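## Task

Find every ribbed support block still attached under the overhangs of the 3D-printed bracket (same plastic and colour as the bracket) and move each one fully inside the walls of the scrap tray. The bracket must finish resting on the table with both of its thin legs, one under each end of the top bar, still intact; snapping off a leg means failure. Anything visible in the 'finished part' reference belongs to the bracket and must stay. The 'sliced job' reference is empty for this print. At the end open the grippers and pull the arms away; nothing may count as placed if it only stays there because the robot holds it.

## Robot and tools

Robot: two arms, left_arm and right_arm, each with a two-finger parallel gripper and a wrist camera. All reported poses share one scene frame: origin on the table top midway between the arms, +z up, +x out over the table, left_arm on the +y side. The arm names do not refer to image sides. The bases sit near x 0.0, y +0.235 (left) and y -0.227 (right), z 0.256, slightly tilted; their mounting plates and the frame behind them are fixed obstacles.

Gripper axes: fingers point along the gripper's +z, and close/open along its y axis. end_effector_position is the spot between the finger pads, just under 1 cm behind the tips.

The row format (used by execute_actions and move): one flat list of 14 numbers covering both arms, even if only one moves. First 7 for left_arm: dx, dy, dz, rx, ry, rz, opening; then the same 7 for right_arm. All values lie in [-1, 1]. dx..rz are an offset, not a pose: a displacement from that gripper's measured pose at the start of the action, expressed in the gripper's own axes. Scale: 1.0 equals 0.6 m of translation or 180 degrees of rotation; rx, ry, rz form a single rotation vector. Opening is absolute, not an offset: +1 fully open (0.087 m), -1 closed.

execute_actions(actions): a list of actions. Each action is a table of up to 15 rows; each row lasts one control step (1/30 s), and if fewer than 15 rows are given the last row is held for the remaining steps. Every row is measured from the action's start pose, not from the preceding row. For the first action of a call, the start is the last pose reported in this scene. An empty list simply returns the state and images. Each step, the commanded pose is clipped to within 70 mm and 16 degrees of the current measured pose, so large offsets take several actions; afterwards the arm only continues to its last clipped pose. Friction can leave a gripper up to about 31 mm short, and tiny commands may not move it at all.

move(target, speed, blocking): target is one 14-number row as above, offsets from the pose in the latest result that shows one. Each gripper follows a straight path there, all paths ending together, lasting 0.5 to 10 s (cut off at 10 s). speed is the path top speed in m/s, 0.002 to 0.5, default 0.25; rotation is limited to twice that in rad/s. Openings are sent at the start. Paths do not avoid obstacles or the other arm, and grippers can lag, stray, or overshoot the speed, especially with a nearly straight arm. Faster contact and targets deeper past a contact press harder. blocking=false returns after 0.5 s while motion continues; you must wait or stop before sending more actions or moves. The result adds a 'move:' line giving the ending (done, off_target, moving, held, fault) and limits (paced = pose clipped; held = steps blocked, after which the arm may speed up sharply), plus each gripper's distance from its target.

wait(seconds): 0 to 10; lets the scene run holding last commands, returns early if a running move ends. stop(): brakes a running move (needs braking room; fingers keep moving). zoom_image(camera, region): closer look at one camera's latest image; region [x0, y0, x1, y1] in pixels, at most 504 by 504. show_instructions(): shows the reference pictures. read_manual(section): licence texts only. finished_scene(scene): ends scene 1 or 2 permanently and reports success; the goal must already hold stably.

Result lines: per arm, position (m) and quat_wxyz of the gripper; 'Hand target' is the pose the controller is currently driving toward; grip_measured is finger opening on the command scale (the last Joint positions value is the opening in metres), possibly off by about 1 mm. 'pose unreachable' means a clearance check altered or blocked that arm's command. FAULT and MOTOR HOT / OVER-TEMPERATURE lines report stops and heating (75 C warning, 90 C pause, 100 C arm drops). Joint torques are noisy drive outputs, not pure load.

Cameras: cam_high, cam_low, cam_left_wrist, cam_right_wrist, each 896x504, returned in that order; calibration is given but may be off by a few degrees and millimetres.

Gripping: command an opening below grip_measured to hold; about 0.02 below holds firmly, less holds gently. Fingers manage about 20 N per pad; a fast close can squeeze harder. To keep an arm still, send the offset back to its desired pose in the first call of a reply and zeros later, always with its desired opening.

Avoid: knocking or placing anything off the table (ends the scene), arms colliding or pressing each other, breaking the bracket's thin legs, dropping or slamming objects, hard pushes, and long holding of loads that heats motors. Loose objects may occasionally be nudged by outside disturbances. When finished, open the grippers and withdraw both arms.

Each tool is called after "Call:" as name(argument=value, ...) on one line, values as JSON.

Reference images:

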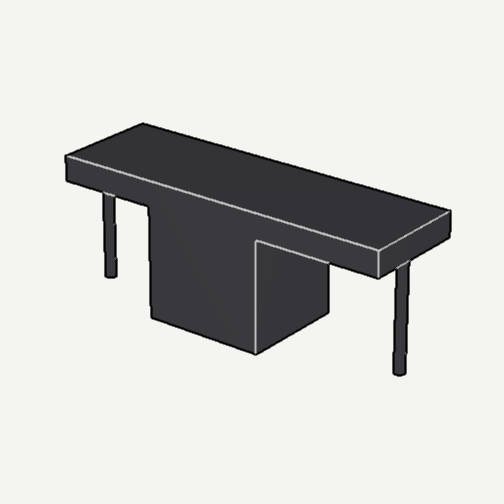

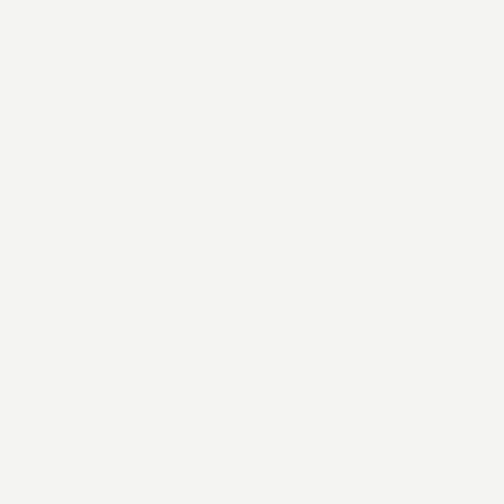

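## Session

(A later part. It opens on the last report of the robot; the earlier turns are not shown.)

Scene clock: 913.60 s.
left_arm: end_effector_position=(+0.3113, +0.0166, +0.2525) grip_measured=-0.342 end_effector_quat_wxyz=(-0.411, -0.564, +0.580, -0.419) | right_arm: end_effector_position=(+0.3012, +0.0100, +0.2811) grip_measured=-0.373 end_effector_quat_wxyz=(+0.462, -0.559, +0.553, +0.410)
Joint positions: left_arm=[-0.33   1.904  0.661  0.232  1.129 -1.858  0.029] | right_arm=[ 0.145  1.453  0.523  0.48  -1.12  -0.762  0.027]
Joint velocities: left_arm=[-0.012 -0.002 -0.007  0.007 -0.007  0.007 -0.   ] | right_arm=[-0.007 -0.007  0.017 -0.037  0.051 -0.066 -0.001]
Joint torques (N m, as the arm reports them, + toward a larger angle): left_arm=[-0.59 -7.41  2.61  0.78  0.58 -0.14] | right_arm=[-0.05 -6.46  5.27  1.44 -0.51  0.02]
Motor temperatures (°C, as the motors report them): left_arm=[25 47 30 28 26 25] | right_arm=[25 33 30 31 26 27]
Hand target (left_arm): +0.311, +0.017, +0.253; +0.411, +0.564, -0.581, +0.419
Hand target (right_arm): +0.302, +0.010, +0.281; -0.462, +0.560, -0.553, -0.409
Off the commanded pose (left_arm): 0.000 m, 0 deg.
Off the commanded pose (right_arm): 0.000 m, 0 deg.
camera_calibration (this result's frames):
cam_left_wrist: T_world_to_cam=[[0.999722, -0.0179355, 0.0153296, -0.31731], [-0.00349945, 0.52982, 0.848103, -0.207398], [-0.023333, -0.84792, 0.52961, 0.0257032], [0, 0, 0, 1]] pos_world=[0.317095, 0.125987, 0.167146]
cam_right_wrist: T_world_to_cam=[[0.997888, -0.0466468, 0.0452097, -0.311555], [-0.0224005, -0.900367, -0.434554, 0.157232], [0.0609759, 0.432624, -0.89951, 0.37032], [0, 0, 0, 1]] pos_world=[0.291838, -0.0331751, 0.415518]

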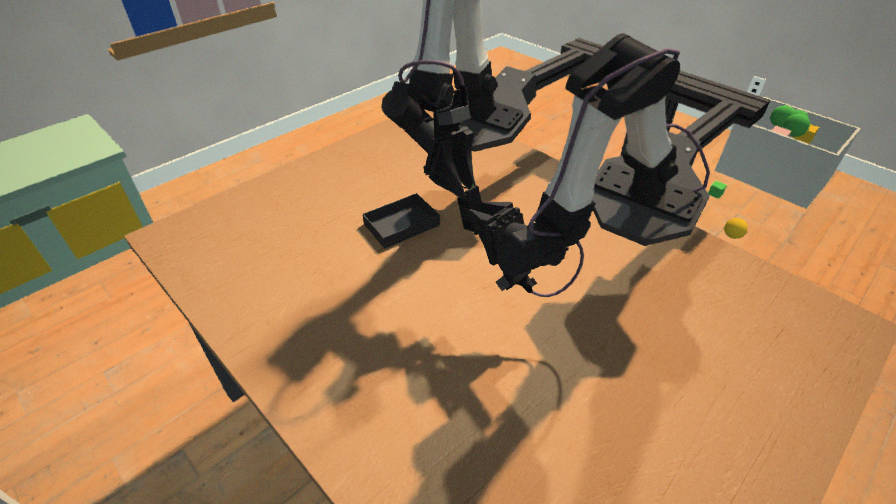

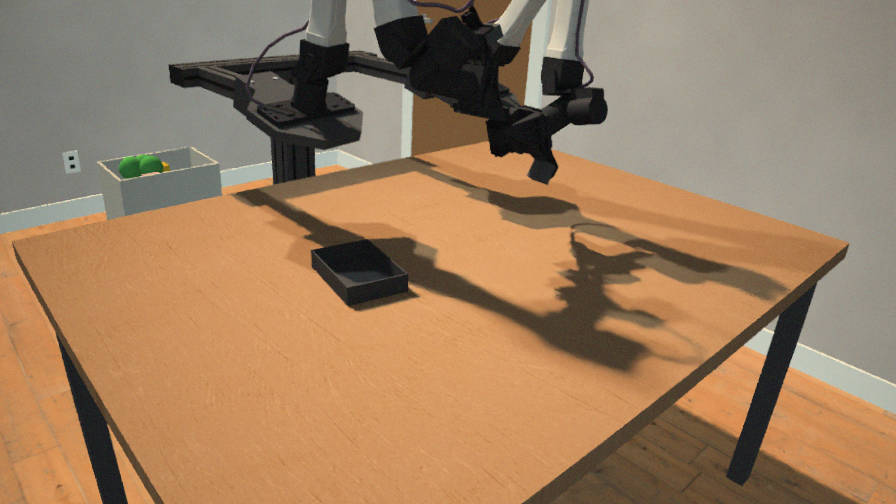

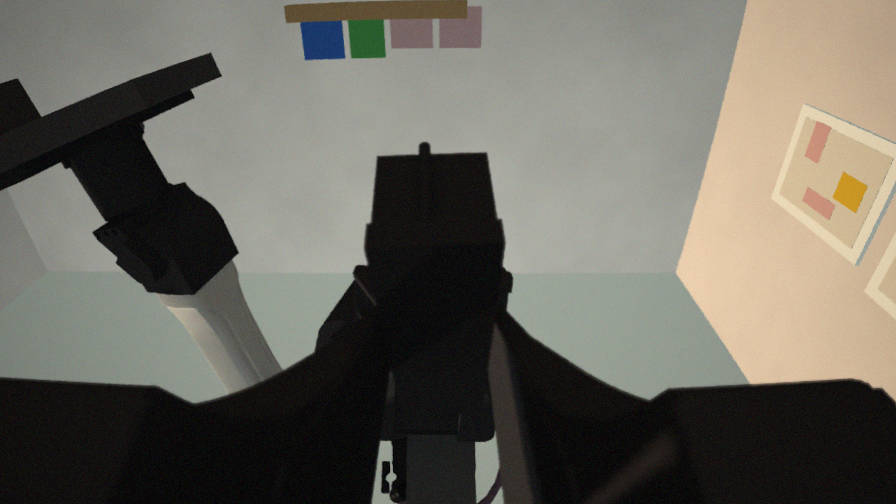

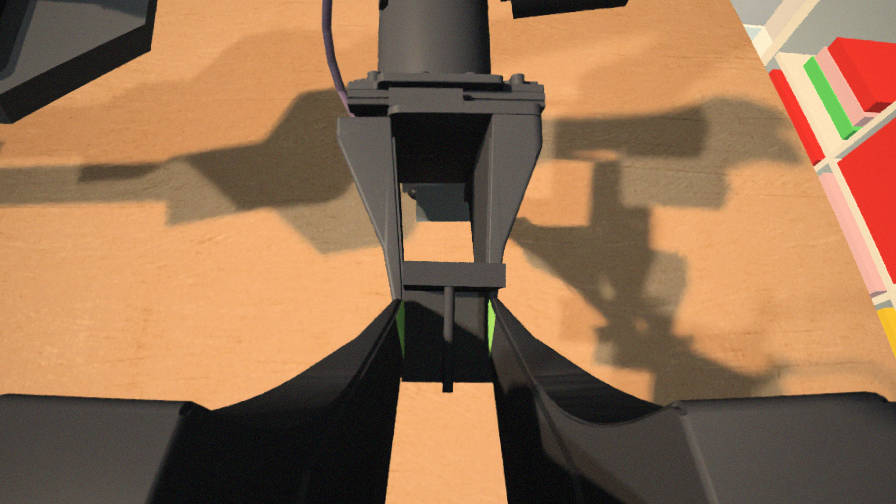

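Call:
move(target=[0,0,-0.025,0,0,0,-0.39, 0.027,0,-0.042,0,0,0,-0.42], speed=0.02)

Call:
zoom_image(camera="cam_right_wrist", region=[330, 200, 570, 440])

Scene clock: 919.00 s.
left_arm: end_effector_position=(+0.2999, +0.0173, +0.2610) grip_measured=-0.345 end_effector_quat_wxyz=(-0.428, -0.546, +0.585, -0.420) | right_arm: end_effector_position=(+0.2900, +0.0029, +0.2864) grip_measured=-0.381 end_effector_quat_wxyz=(+0.469, -0.574, +0.512, +0.435)
Joint positions: left_arm=[-0.33   1.886  0.661  0.147  1.169 -1.785  0.029] | right_arm=[ 0.098  1.453  0.523  0.41  -1.254 -0.879  0.027]
Joint velocities: left_arm=[-0.007  0.007 -0.027 -0.022  0.037  0.051 -0.001] | right_arm=[-0.002 -0.002  0.007 -0.051  0.007 -0.095  0.001]
Joint torques (N m, as the arm reports them, + toward a larger angle): left_arm=[ 4.25 -8.06  3.92  0.3   0.38  0.06] | right_arm=[-5.79 -6.    4.33  0.87 -0.03 -0.09]
Motor temperatures (°C, as the motors report them): left_arm=[25 47 30 28 26 25] | right_arm=[25 33 30 31 26 27]
Hand target (left_arm): +0.311, +0.031, +0.257; +0.411, +0.565, -0.580, +0.419
Hand target (right_arm): +0.300, -0.018, +0.272; -0.462, +0.559, -0.553, -0.410
Off the commanded pose (left_arm): 0.018 m, 3 deg.
Off the commanded pose (right_arm): 0.028 m, 6 deg.
move: off_target (left_arm, right_arm)
camera_calibration (this result's frames):
cam_left_wrist: T_world_to_cam=[[0.998289, -0.0563012, 0.0157941, -0.305137], [0.018189, 0.555688, 0.831192, -0.217496], [-0.0555737, -0.829482, 0.555761, 0.0241284], [0, 0, 0, 1]] pos_world=[0.309912, 0.123695, 0.172191]
cam_right_wrist: T_world_to_cam=[[0.996813, 0.0297821, 0.0740027, -0.309102], [0.0620819, -0.872176, -0.485237, 0.142848], [0.050092, 0.488285, -0.871246, 0.373696], [0, 0, 0, 1]] pos_world=[0.28053, -0.048676, 0.41777]

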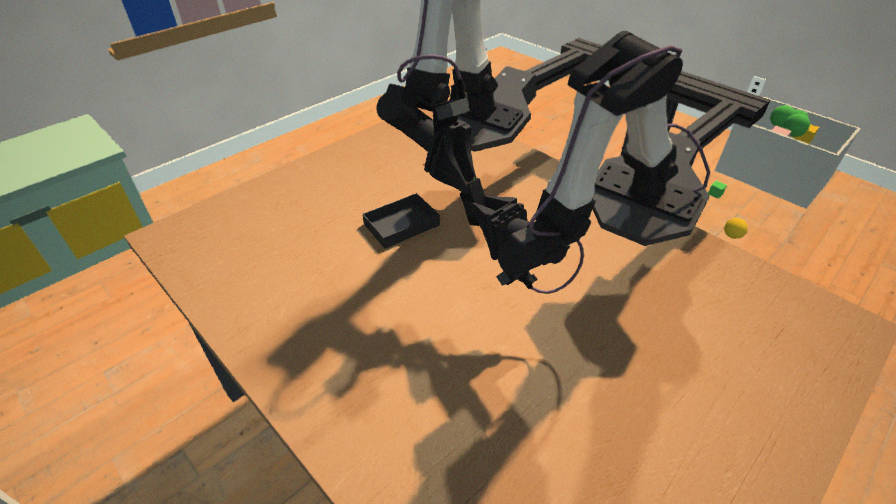

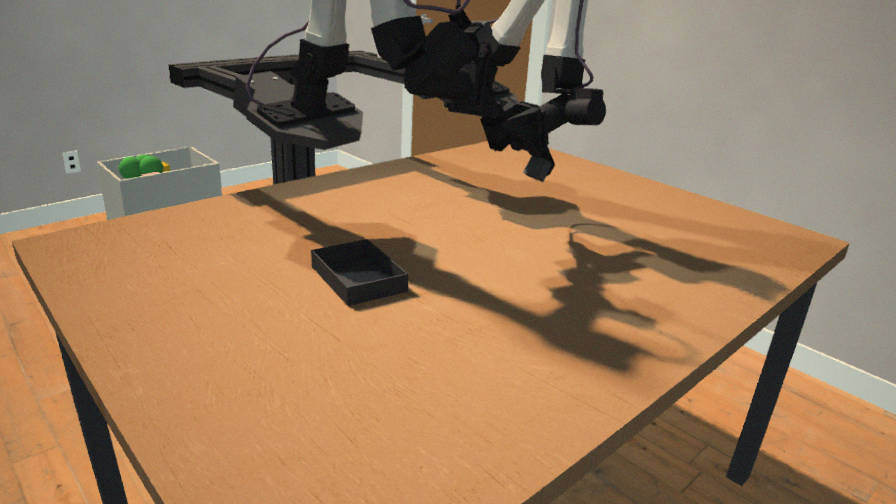

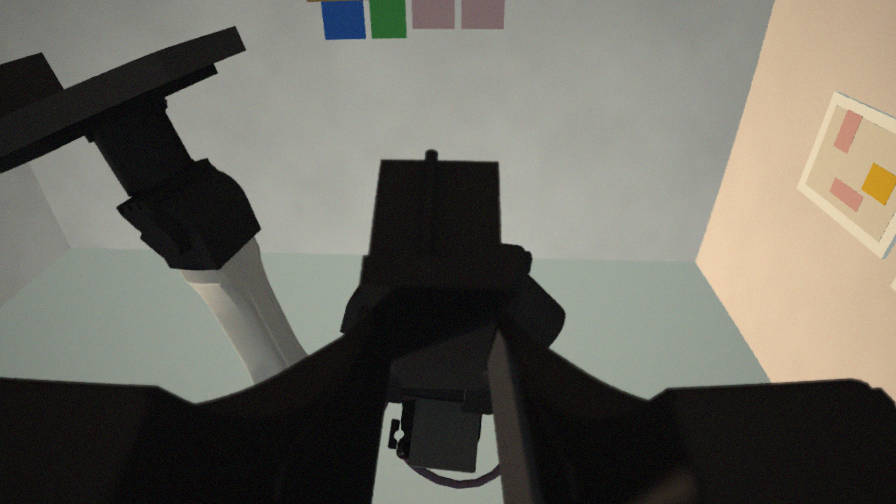

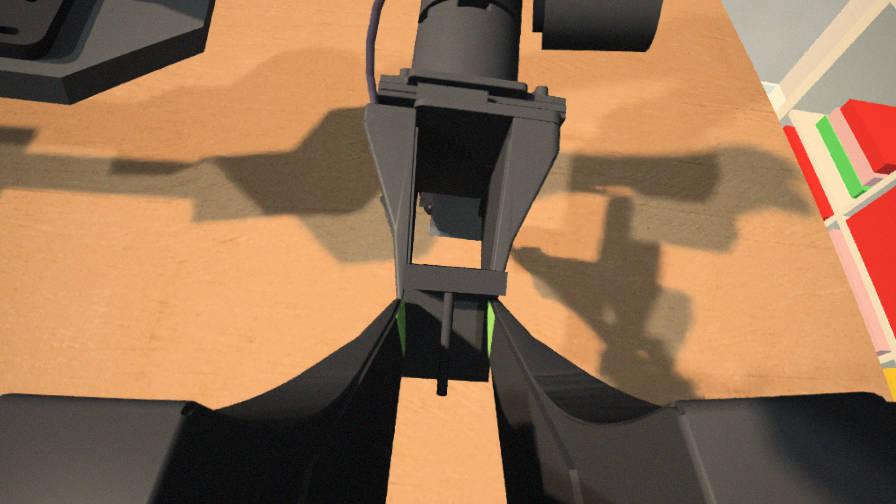

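Region (330, 200, 570, 440) of cam_right_wrist's 896x504 image, scaled by 2.100, with more detail than that image has.

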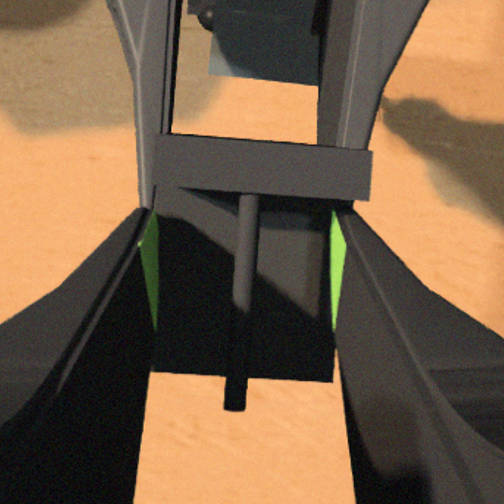

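Call:
execute_actions(actions=[[[0,0,0,0,0,0,-0.39,0,0,0,0,0,0,-0.42]],[[0,0,0,0,0,0,-0.3,0,0,0,0,0,0,-0.42],[0,0,0,0,0,0,-0.25,0,0,0,0,0,0,-0.42],[0,0,0,0,0,0,-0.2,0,0,0,0,0,0,-0.42],[0,0,0,0,0,0,-0.15,0,0,0,0,0,0,-0.42],[0,0,0,0,0,0,-0.1,0,0,0,0,0,0,-0.42],[0,0,0,0,0,0,-0.05,0,0,0,0,0,0,-0.42],[0,0,0,0,0,0,0.0,0,0,0,0,0,0,-0.42],[0,0,0,0,0,0,0.05,0,0,0,0,0,0,-0.42],[0,0,0,0,0,0,0.1,0,0,0,0,0,0,-0.42]]])

Call:
zoom_image(camera="cam_right_wrist", region=[330, 200, 570, 440])

Scene clock: 959.70 s.
left_arm: end_effector_position=(+0.2989, +0.0162, +0.2615) grip_measured=+0.100 end_effector_quat_wxyz=(-0.430, -0.545, +0.585, -0.419) | right_arm: end_effector_position=(+0.2889, +0.0043, +0.2869) grip_measured=-0.378 end_effector_quat_wxyz=(+0.469, -0.575, +0.509, +0.437)
Joint positions: left_arm=[-0.334  1.886  0.661  0.146  1.171 -1.786  0.048] | right_arm=[ 0.103  1.453  0.523  0.411 -1.256 -0.881  0.027]
Joint velocities: left_arm=[ 0.007 -0.017 -0.002 -0.022  0.007  0.007  0.   ] | right_arm=[ 0.007  0.007  0.002 -0.037  0.022 -0.051 -0.001]
Joint torques (N m, as the arm reports them, + toward a larger angle): left_arm=[-0.52 -7.29  2.63  0.68  0.64 -0.15] | right_arm=[-0.01 -6.3   5.    1.3  -0.57  0.05]
Motor temperatures (°C, as the motors report them): left_arm=[26 48 30 27 26 25] | right_arm=[27 34 30 30 25 27]
Hand target (left_arm): +0.299, +0.016, +0.261; +0.430, +0.545, -0.585, +0.419
Hand target (right_arm): +0.289, +0.004, +0.287; -0.469, +0.575, -0.508, -0.438
Off the commanded pose (left_arm): 0.000 m, 0 deg.
Off the commanded pose (right_arm): 0.000 m, 0 deg.
camera_calibration (this result's frames):
cam_left_wrist: T_world_to_cam=[[0.998056, -0.0606866, 0.0141784, -0.303566], [0.0221154, 0.557585, 0.829825, -0.218159], [-0.0582649, -0.827898, 0.557844, 0.0230786], [0, 0, 0, 1]] pos_world=[0.309145, 0.122327, 0.172464]
cam_right_wrist: T_world_to_cam=[[0.99648, 0.0355119, 0.0759404, -0.308585], [0.0681775, -0.870408, -0.487588, 0.143238], [0.048784, 0.491049, -0.869765, 0.373537], [0, 0, 0, 1]] pos_world=[0.27951, -0.0477909, 0.418165]

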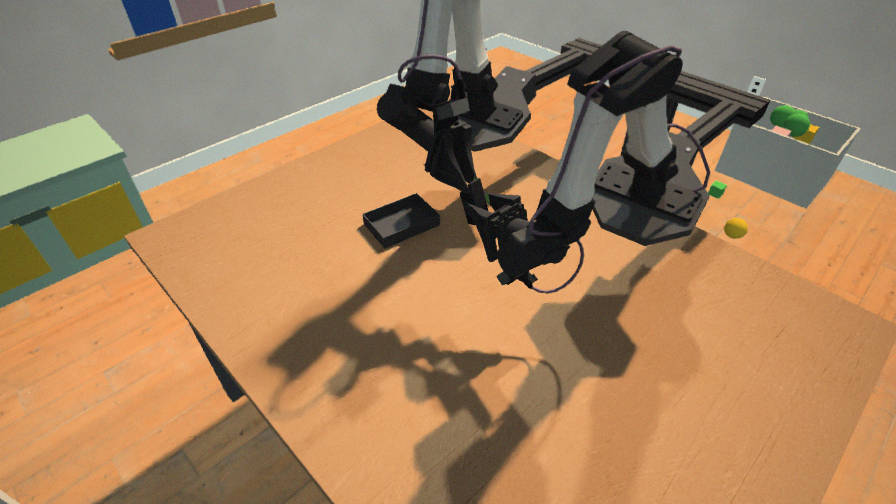

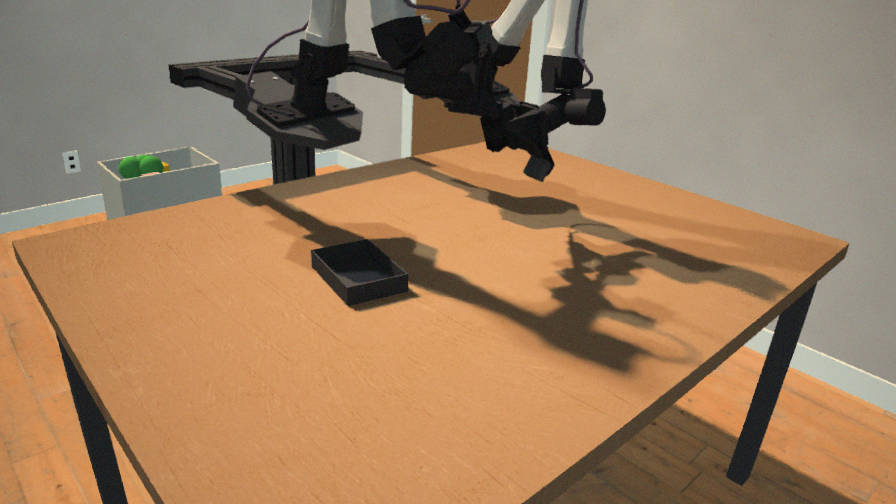

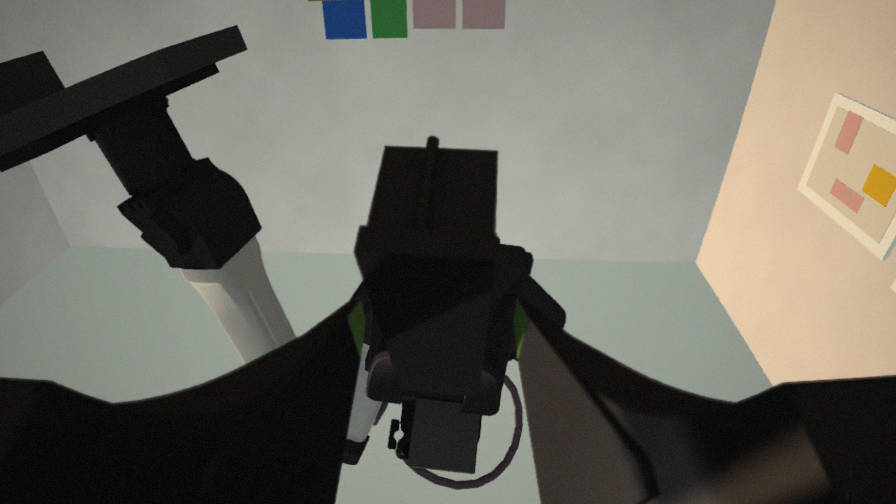

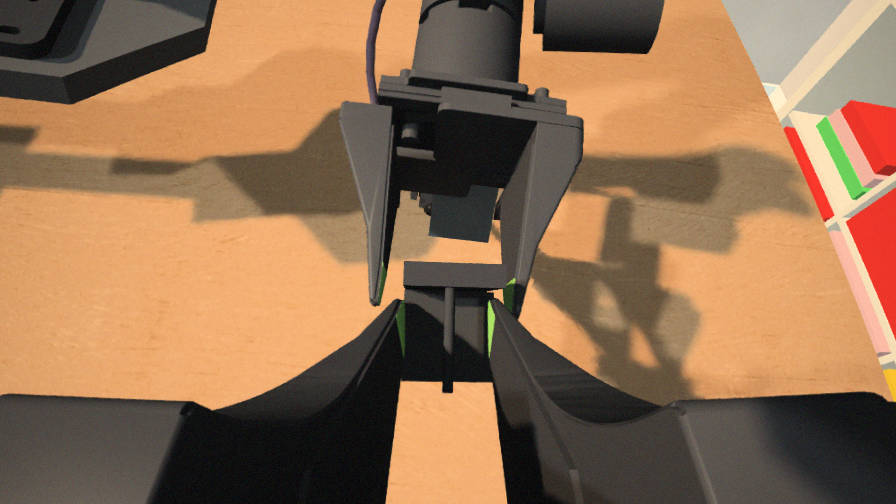

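Region (330, 200, 570, 440) of cam_right_wrist's 896x504 image, scaled by 2.100, with more detail than that image has.

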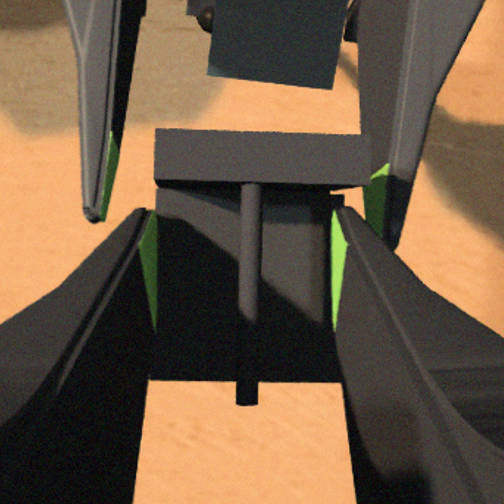

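Call:
execute_actions(actions=[])

Scene clock: 970.83 s.
left_arm: end_effector_position=(+0.2989, +0.0162, +0.2615) grip_measured=+0.100 end_effector_quat_wxyz=(-0.430, -0.545, +0.585, -0.419) | right_arm: end_effector_position=(+0.2889, +0.0043, +0.2869) grip_measured=-0.378 end_effector_quat_wxyz=(+0.469, -0.575, +0.509, +0.437)
Joint positions: left_arm=[-0.334  1.886  0.661  0.146  1.171 -1.786  0.048] | right_arm=[ 0.103  1.453  0.523  0.411 -1.256 -0.881  0.027]
Joint velocities: left_arm=[-0.027  0.022 -0.017 -0.066  0.007 -0.022 -0.001] | right_arm=[-0.012 -0.007  0.002  0.007  0.022  0.007 -0.001]
Joint torques (N m, as the arm reports them, + toward a larger angle): left_arm=[-0.54 -7.2   2.62  0.68  0.59 -0.15] | right_arm=[-0.12 -6.36  5.07  1.28 -0.6   0.03]
Motor temperatures (°C, as the motors report them): left_arm=[26 47 30 27 26 25] | right_arm=[27 34 30 30 26 27]
Hand target (left_arm): +0.299, +0.016, +0.261; +0.430, +0.545, -0.585, +0.419
Hand target (right_arm): +0.289, +0.004, +0.287; -0.469, +0.575, -0.508, -0.438
Off the commanded pose (left_arm): 0.000 m, 0 deg.
Off the commanded pose (right_arm): 0.000 m, 0 deg.
camera_calibration (this result's frames):
cam_left_wrist: T_world_to_cam=[[0.998056, -0.0606866, 0.0141784, -0.303566], [0.0221154, 0.557585, 0.829825, -0.218159], [-0.0582649, -0.827898, 0.557844, 0.0230786], [0, 0, 0, 1]] pos_world=[0.309145, 0.122327, 0.172464]
cam_right_wrist: T_world_to_cam=[[0.99648, 0.0355119, 0.0759404, -0.308585], [0.0681775, -0.870408, -0.487588, 0.143238], [0.048784, 0.491049, -0.869765, 0.373537], [0, 0, 0, 1]] pos_world=[0.27951, -0.0477909, 0.418165]

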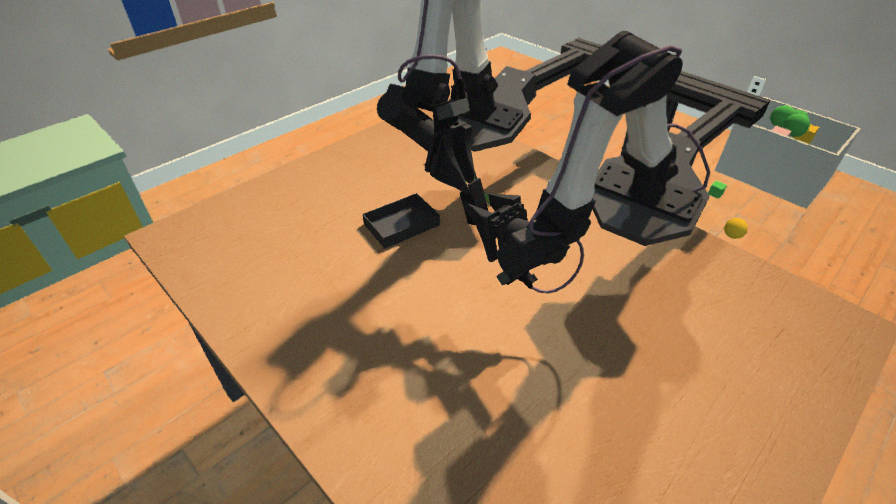

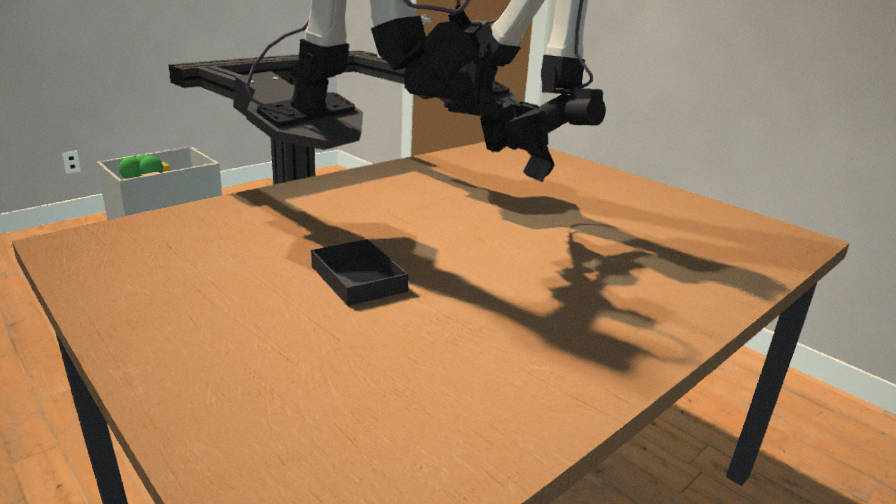

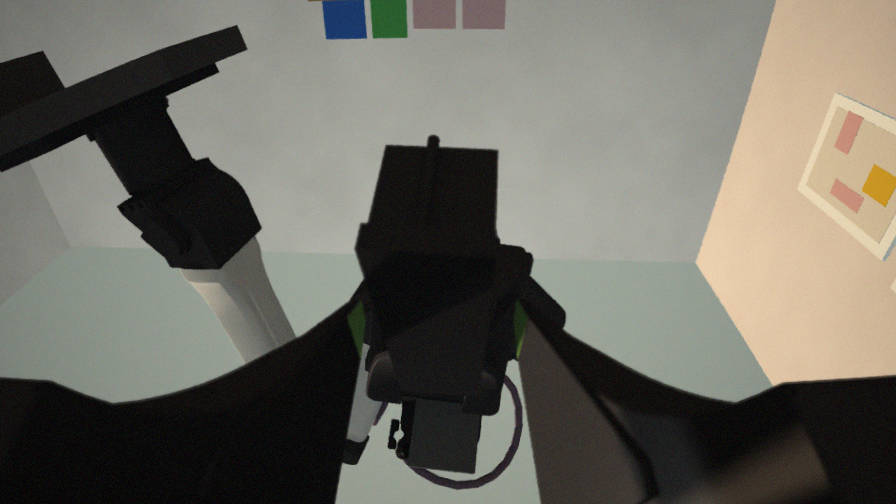

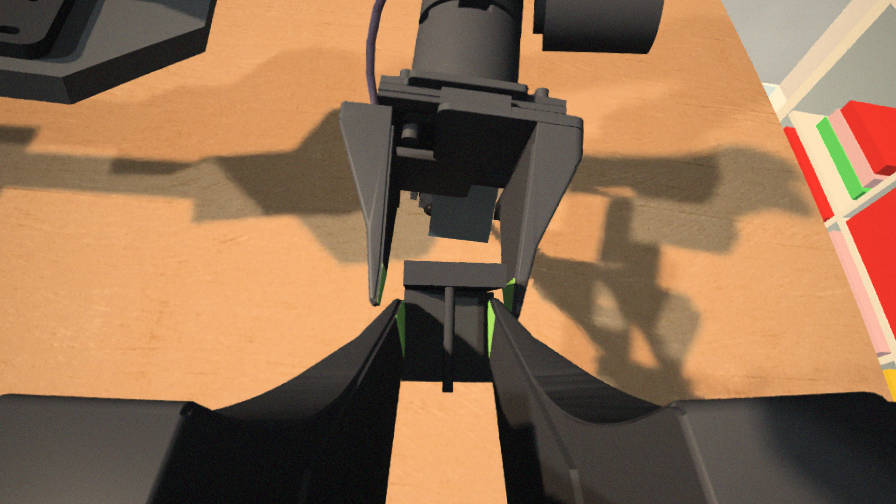

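Call:
zoom_image(camera="cam_right_wrist", region=[330, 200, 570, 440])

Call:
zoom_image(camera="cam_left_wrist", region=[310, 120, 590, 400])

Region (330, 200, 570, 440) of cam_right_wrist's 896x504 image, scaled by 2.100, with more detail than that image has.

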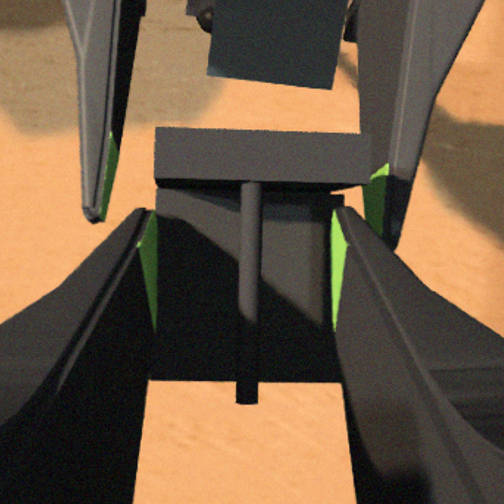

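Region (310, 120, 590, 400) of cam_left_wrist's 896x504 image, scaled by 1.800, with more detail than that image has.

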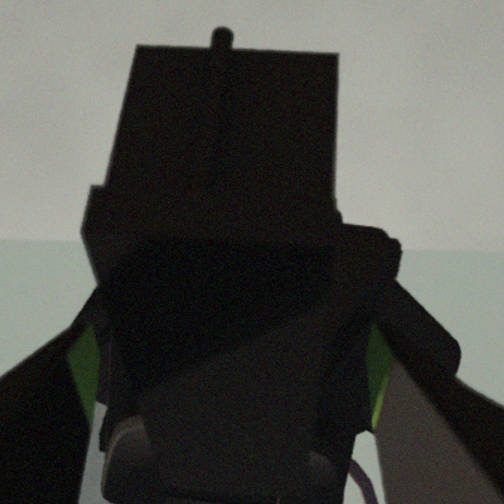

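Call:
move(target=[0.046, 0, -0.011, 0.044, 0, 0.014, 0.1, 0, 0, 0, 0, 0, 0, -0.42], speed=0.05)

Scene clock: 1017.20 s.
left_arm: end_effector_position=(+0.3049, +0.0168, +0.2907) grip_measured=+0.100 end_effector_quat_wxyz=(-0.384, -0.558, +0.565, -0.471) | right_arm: end_effector_position=(+0.2889, +0.0043, +0.2869) grip_measured=-0.378 end_effector_quat_wxyz=(+0.469, -0.575, +0.509, +0.437)
Joint positions: left_arm=[-0.352  1.745  0.487  0.537  1.117 -2.072  0.048] | right_arm=[ 0.103  1.453  0.523  0.411 -1.256 -0.881  0.027]
Joint velocities: left_arm=[-0.002 -0.012 -0.017  0.051 -0.081 -0.037 -0.001] | right_arm=[ 0.007 -0.012 -0.027  0.007 -0.037  0.051  0.001]
Joint torques (N m, as the arm reports them, + toward a larger angle): left_arm=[-1.67 -7.34  0.87  1.23  0.36 -0.19] | right_arm=[-0.13 -6.38  4.98  1.28 -0.58  0.03]
Motor temperatures (°C, as the motors report them): left_arm=[25 46 30 27 26 25] | right_arm=[26 34 31 31 26 27]
Hand target (left_arm): +0.299, +0.015, +0.291; +0.383, +0.560, -0.566, +0.468
Hand target (right_arm): +0.289, +0.004, +0.287; -0.469, +0.575, -0.509, -0.437
Off the commanded pose (left_arm): 0.007 m, 1 deg.
Off the commanded pose (right_arm): 0.000 m, 0 deg.
move: done
camera_calibration (this result's frames):
cam_left_wrist: T_world_to_cam=[[0.993422, 0.0615886, 0.0965387, -0.334586], [-0.114435, 0.564788, 0.817263, -0.197701], [-0.00418979, -0.822935, 0.568121, -0.0119726], [0, 0, 0, 1]] pos_world=[0.309711, 0.122413, 0.200676]
cam_right_wrist: T_world_to_cam=[[0.99648, 0.0355119, 0.0759404, -0.308585], [0.0681775, -0.870408, -0.487588, 0.143238], [0.048784, 0.491049, -0.869765, 0.373537], [0, 0, 0, 1]] pos_world=[0.27951, -0.0477909, 0.418165]

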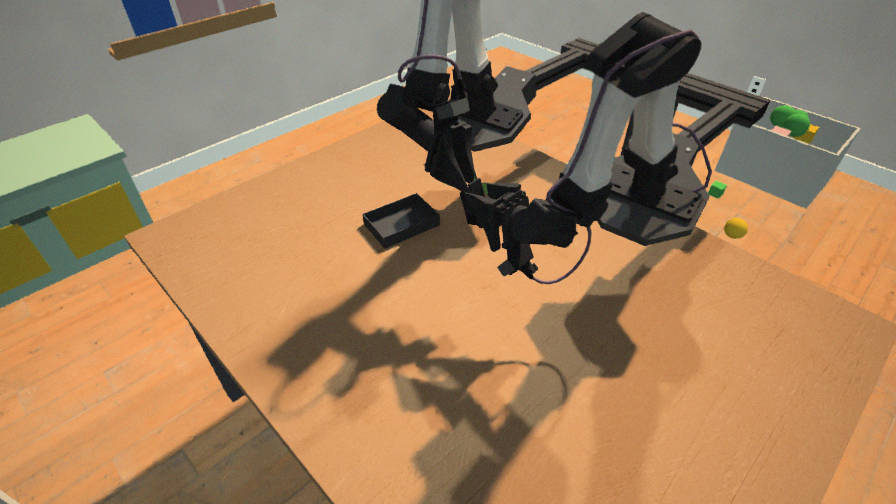

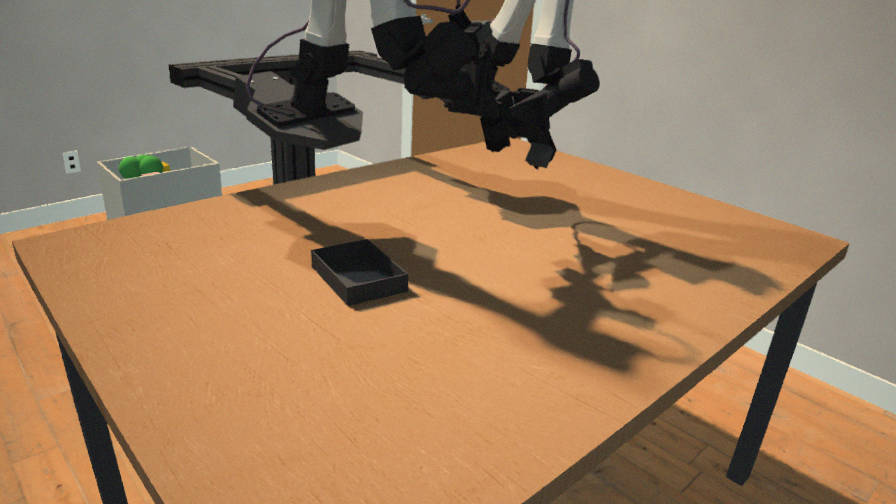

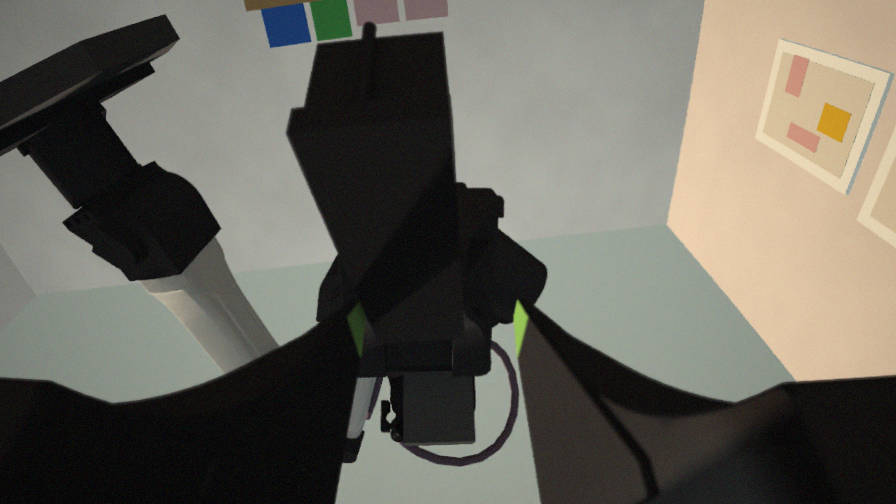

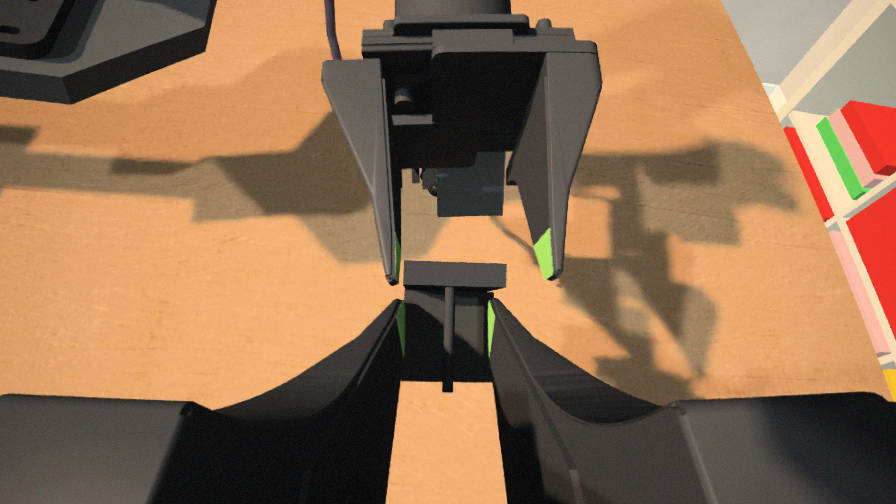

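Call:
zoom_image(camera="cam_right_wrist", region=[350, 200, 590, 440])

Region (350, 200, 590, 440) of cam_right_wrist's 896x504 image, scaled by 2.100, with more detail than that image has.

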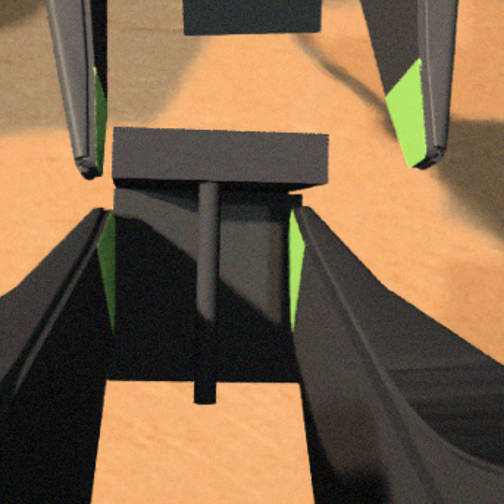

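Call:
move(target=[-0.002, 0.021, 0.009, 0, 0, 0, 0.1, 0, 0, 0, 0, 0, 0, -0.42], speed=0.03)

Call:
zoom_image(camera="cam_right_wrist", region=[350, 200, 590, 440])

Scene clock: 1039.53 s.
left_arm: end_effector_position=(+0.3012, +0.0131, +0.2934) grip_measured=+0.100 end_effector_quat_wxyz=(-0.379, -0.551, +0.568, -0.480) | right_arm: end_effector_position=(+0.2890, +0.0042, +0.2869) grip_measured=-0.378 end_effector_quat_wxyz=(+0.469, -0.575, +0.509, +0.437)
Joint positions: left_arm=[-0.369  1.745  0.462  0.608  1.111 -2.095  0.048] | right_arm=[ 0.103  1.453  0.523  0.411 -1.256 -0.881  0.027]
Joint velocities: left_arm=[-0.002 -0.007 -0.002  0.037 -0.022 -0.007 -0.   ] | right_arm=[-0.002  0.002 -0.007  0.007 -0.022 -0.051 -0.001]
Joint torques (N m, as the arm reports them, + toward a larger angle): left_arm=[-1.57 -5.45  0.81  1.31  0.33 -0.23] | right_arm=[-0.03 -6.3   4.92  1.27 -0.56  0.03]
Motor temperatures (°C, as the motors report them): left_arm=[26 46 29 29 26 25] | right_arm=[26 34 31 32 26 27]
Hand target (left_arm): +0.293, +0.011, +0.287; +0.384, +0.558, -0.566, +0.470
Hand target (right_arm): +0.289, +0.004, +0.287; -0.469, +0.575, -0.509, -0.437
Off the commanded pose (left_arm): 0.011 m, 2 deg.
Off the commanded pose (right_arm): 0.000 m, 0 deg.
joint sent to its limit (left arm) — the command would take joint 6 (wrist roll) past its lower limit, so that joint was sent only as far as its limit.
move: off_target (left_arm)
camera_calibration (this result's frames):
cam_left_wrist: T_world_to_cam=[[0.990737, 0.0616917, 0.120974, -0.337249], [-0.134418, 0.572134, 0.80907, -0.189945], [-0.0193005, -0.817837, 0.575127, -0.0141063], [0, 0, 0, 1]] pos_world=[0.308321, 0.117943, 0.20259]
cam_right_wrist: T_world_to_cam=[[0.996457, 0.0352432, 0.0763573, -0.308793], [0.0681381, -0.870512, -0.487407, 0.14318], [0.0492922, 0.490883, -0.86983, 0.373401], [0, 0, 0, 1]] pos_world=[0.279537, -0.0477737, 0.41816]

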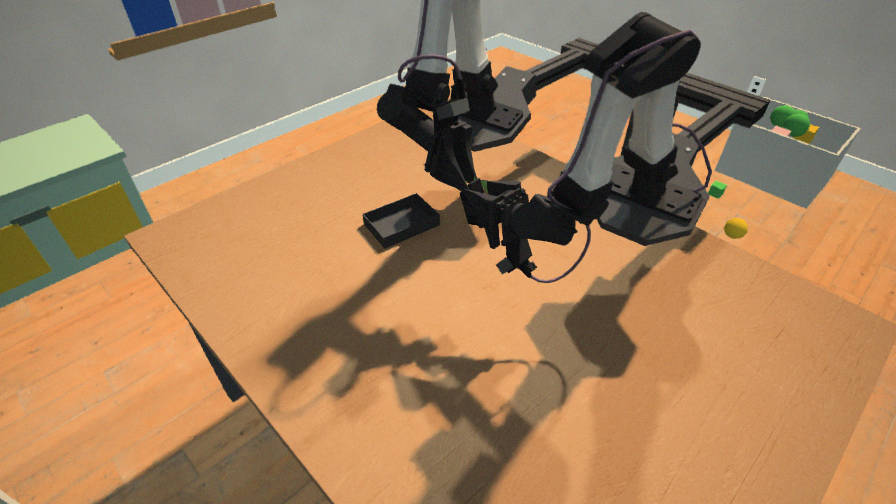

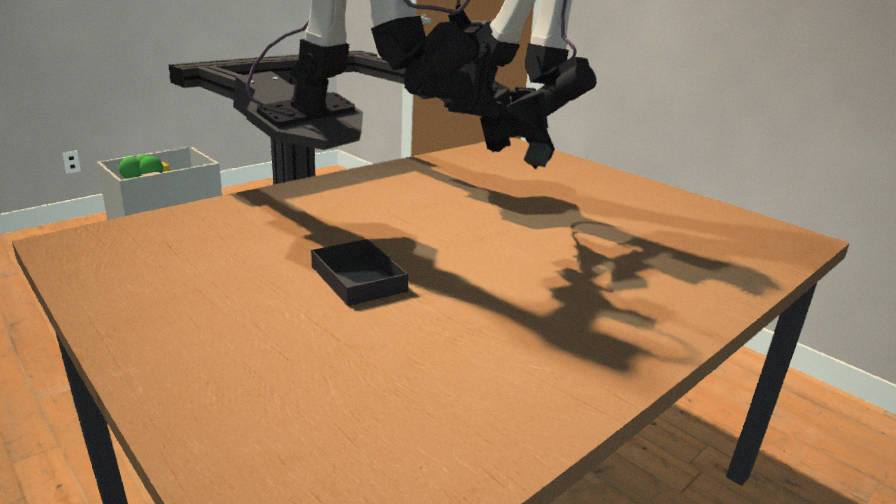

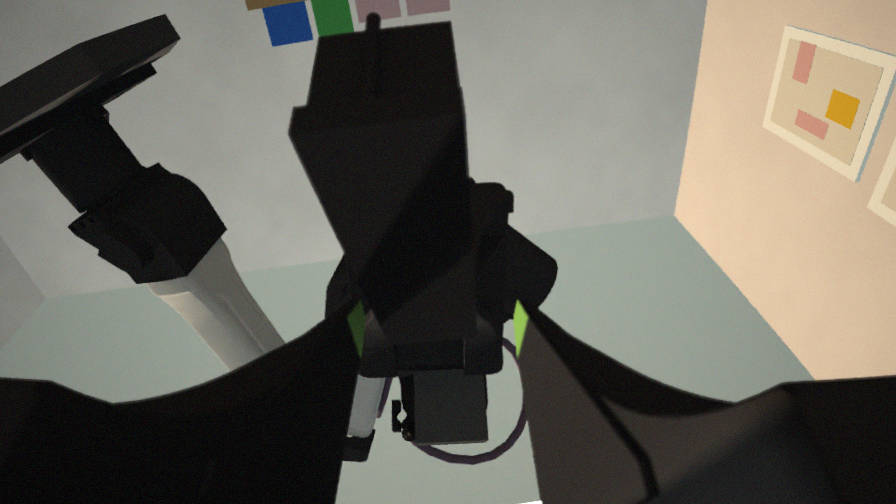

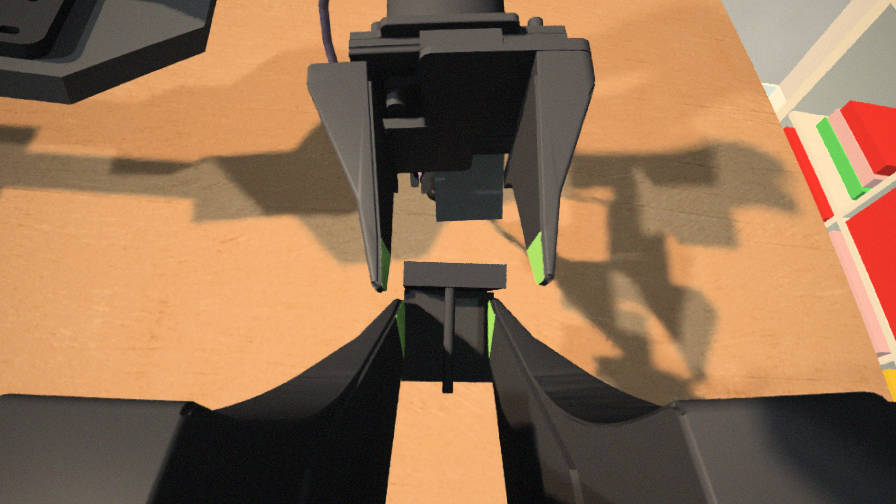

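Region (350, 200, 590, 440) of cam_right_wrist's 896x504 image, scaled by 2.100, with more detail than that image has.

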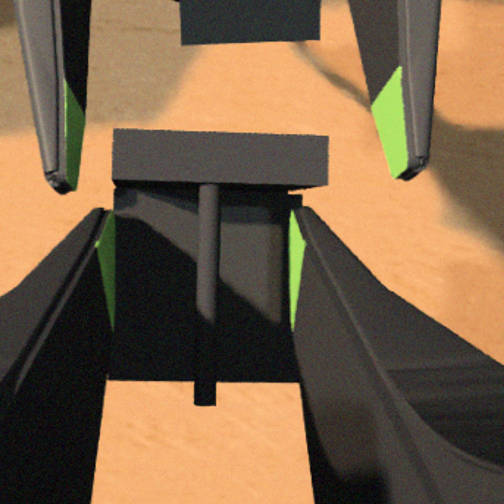

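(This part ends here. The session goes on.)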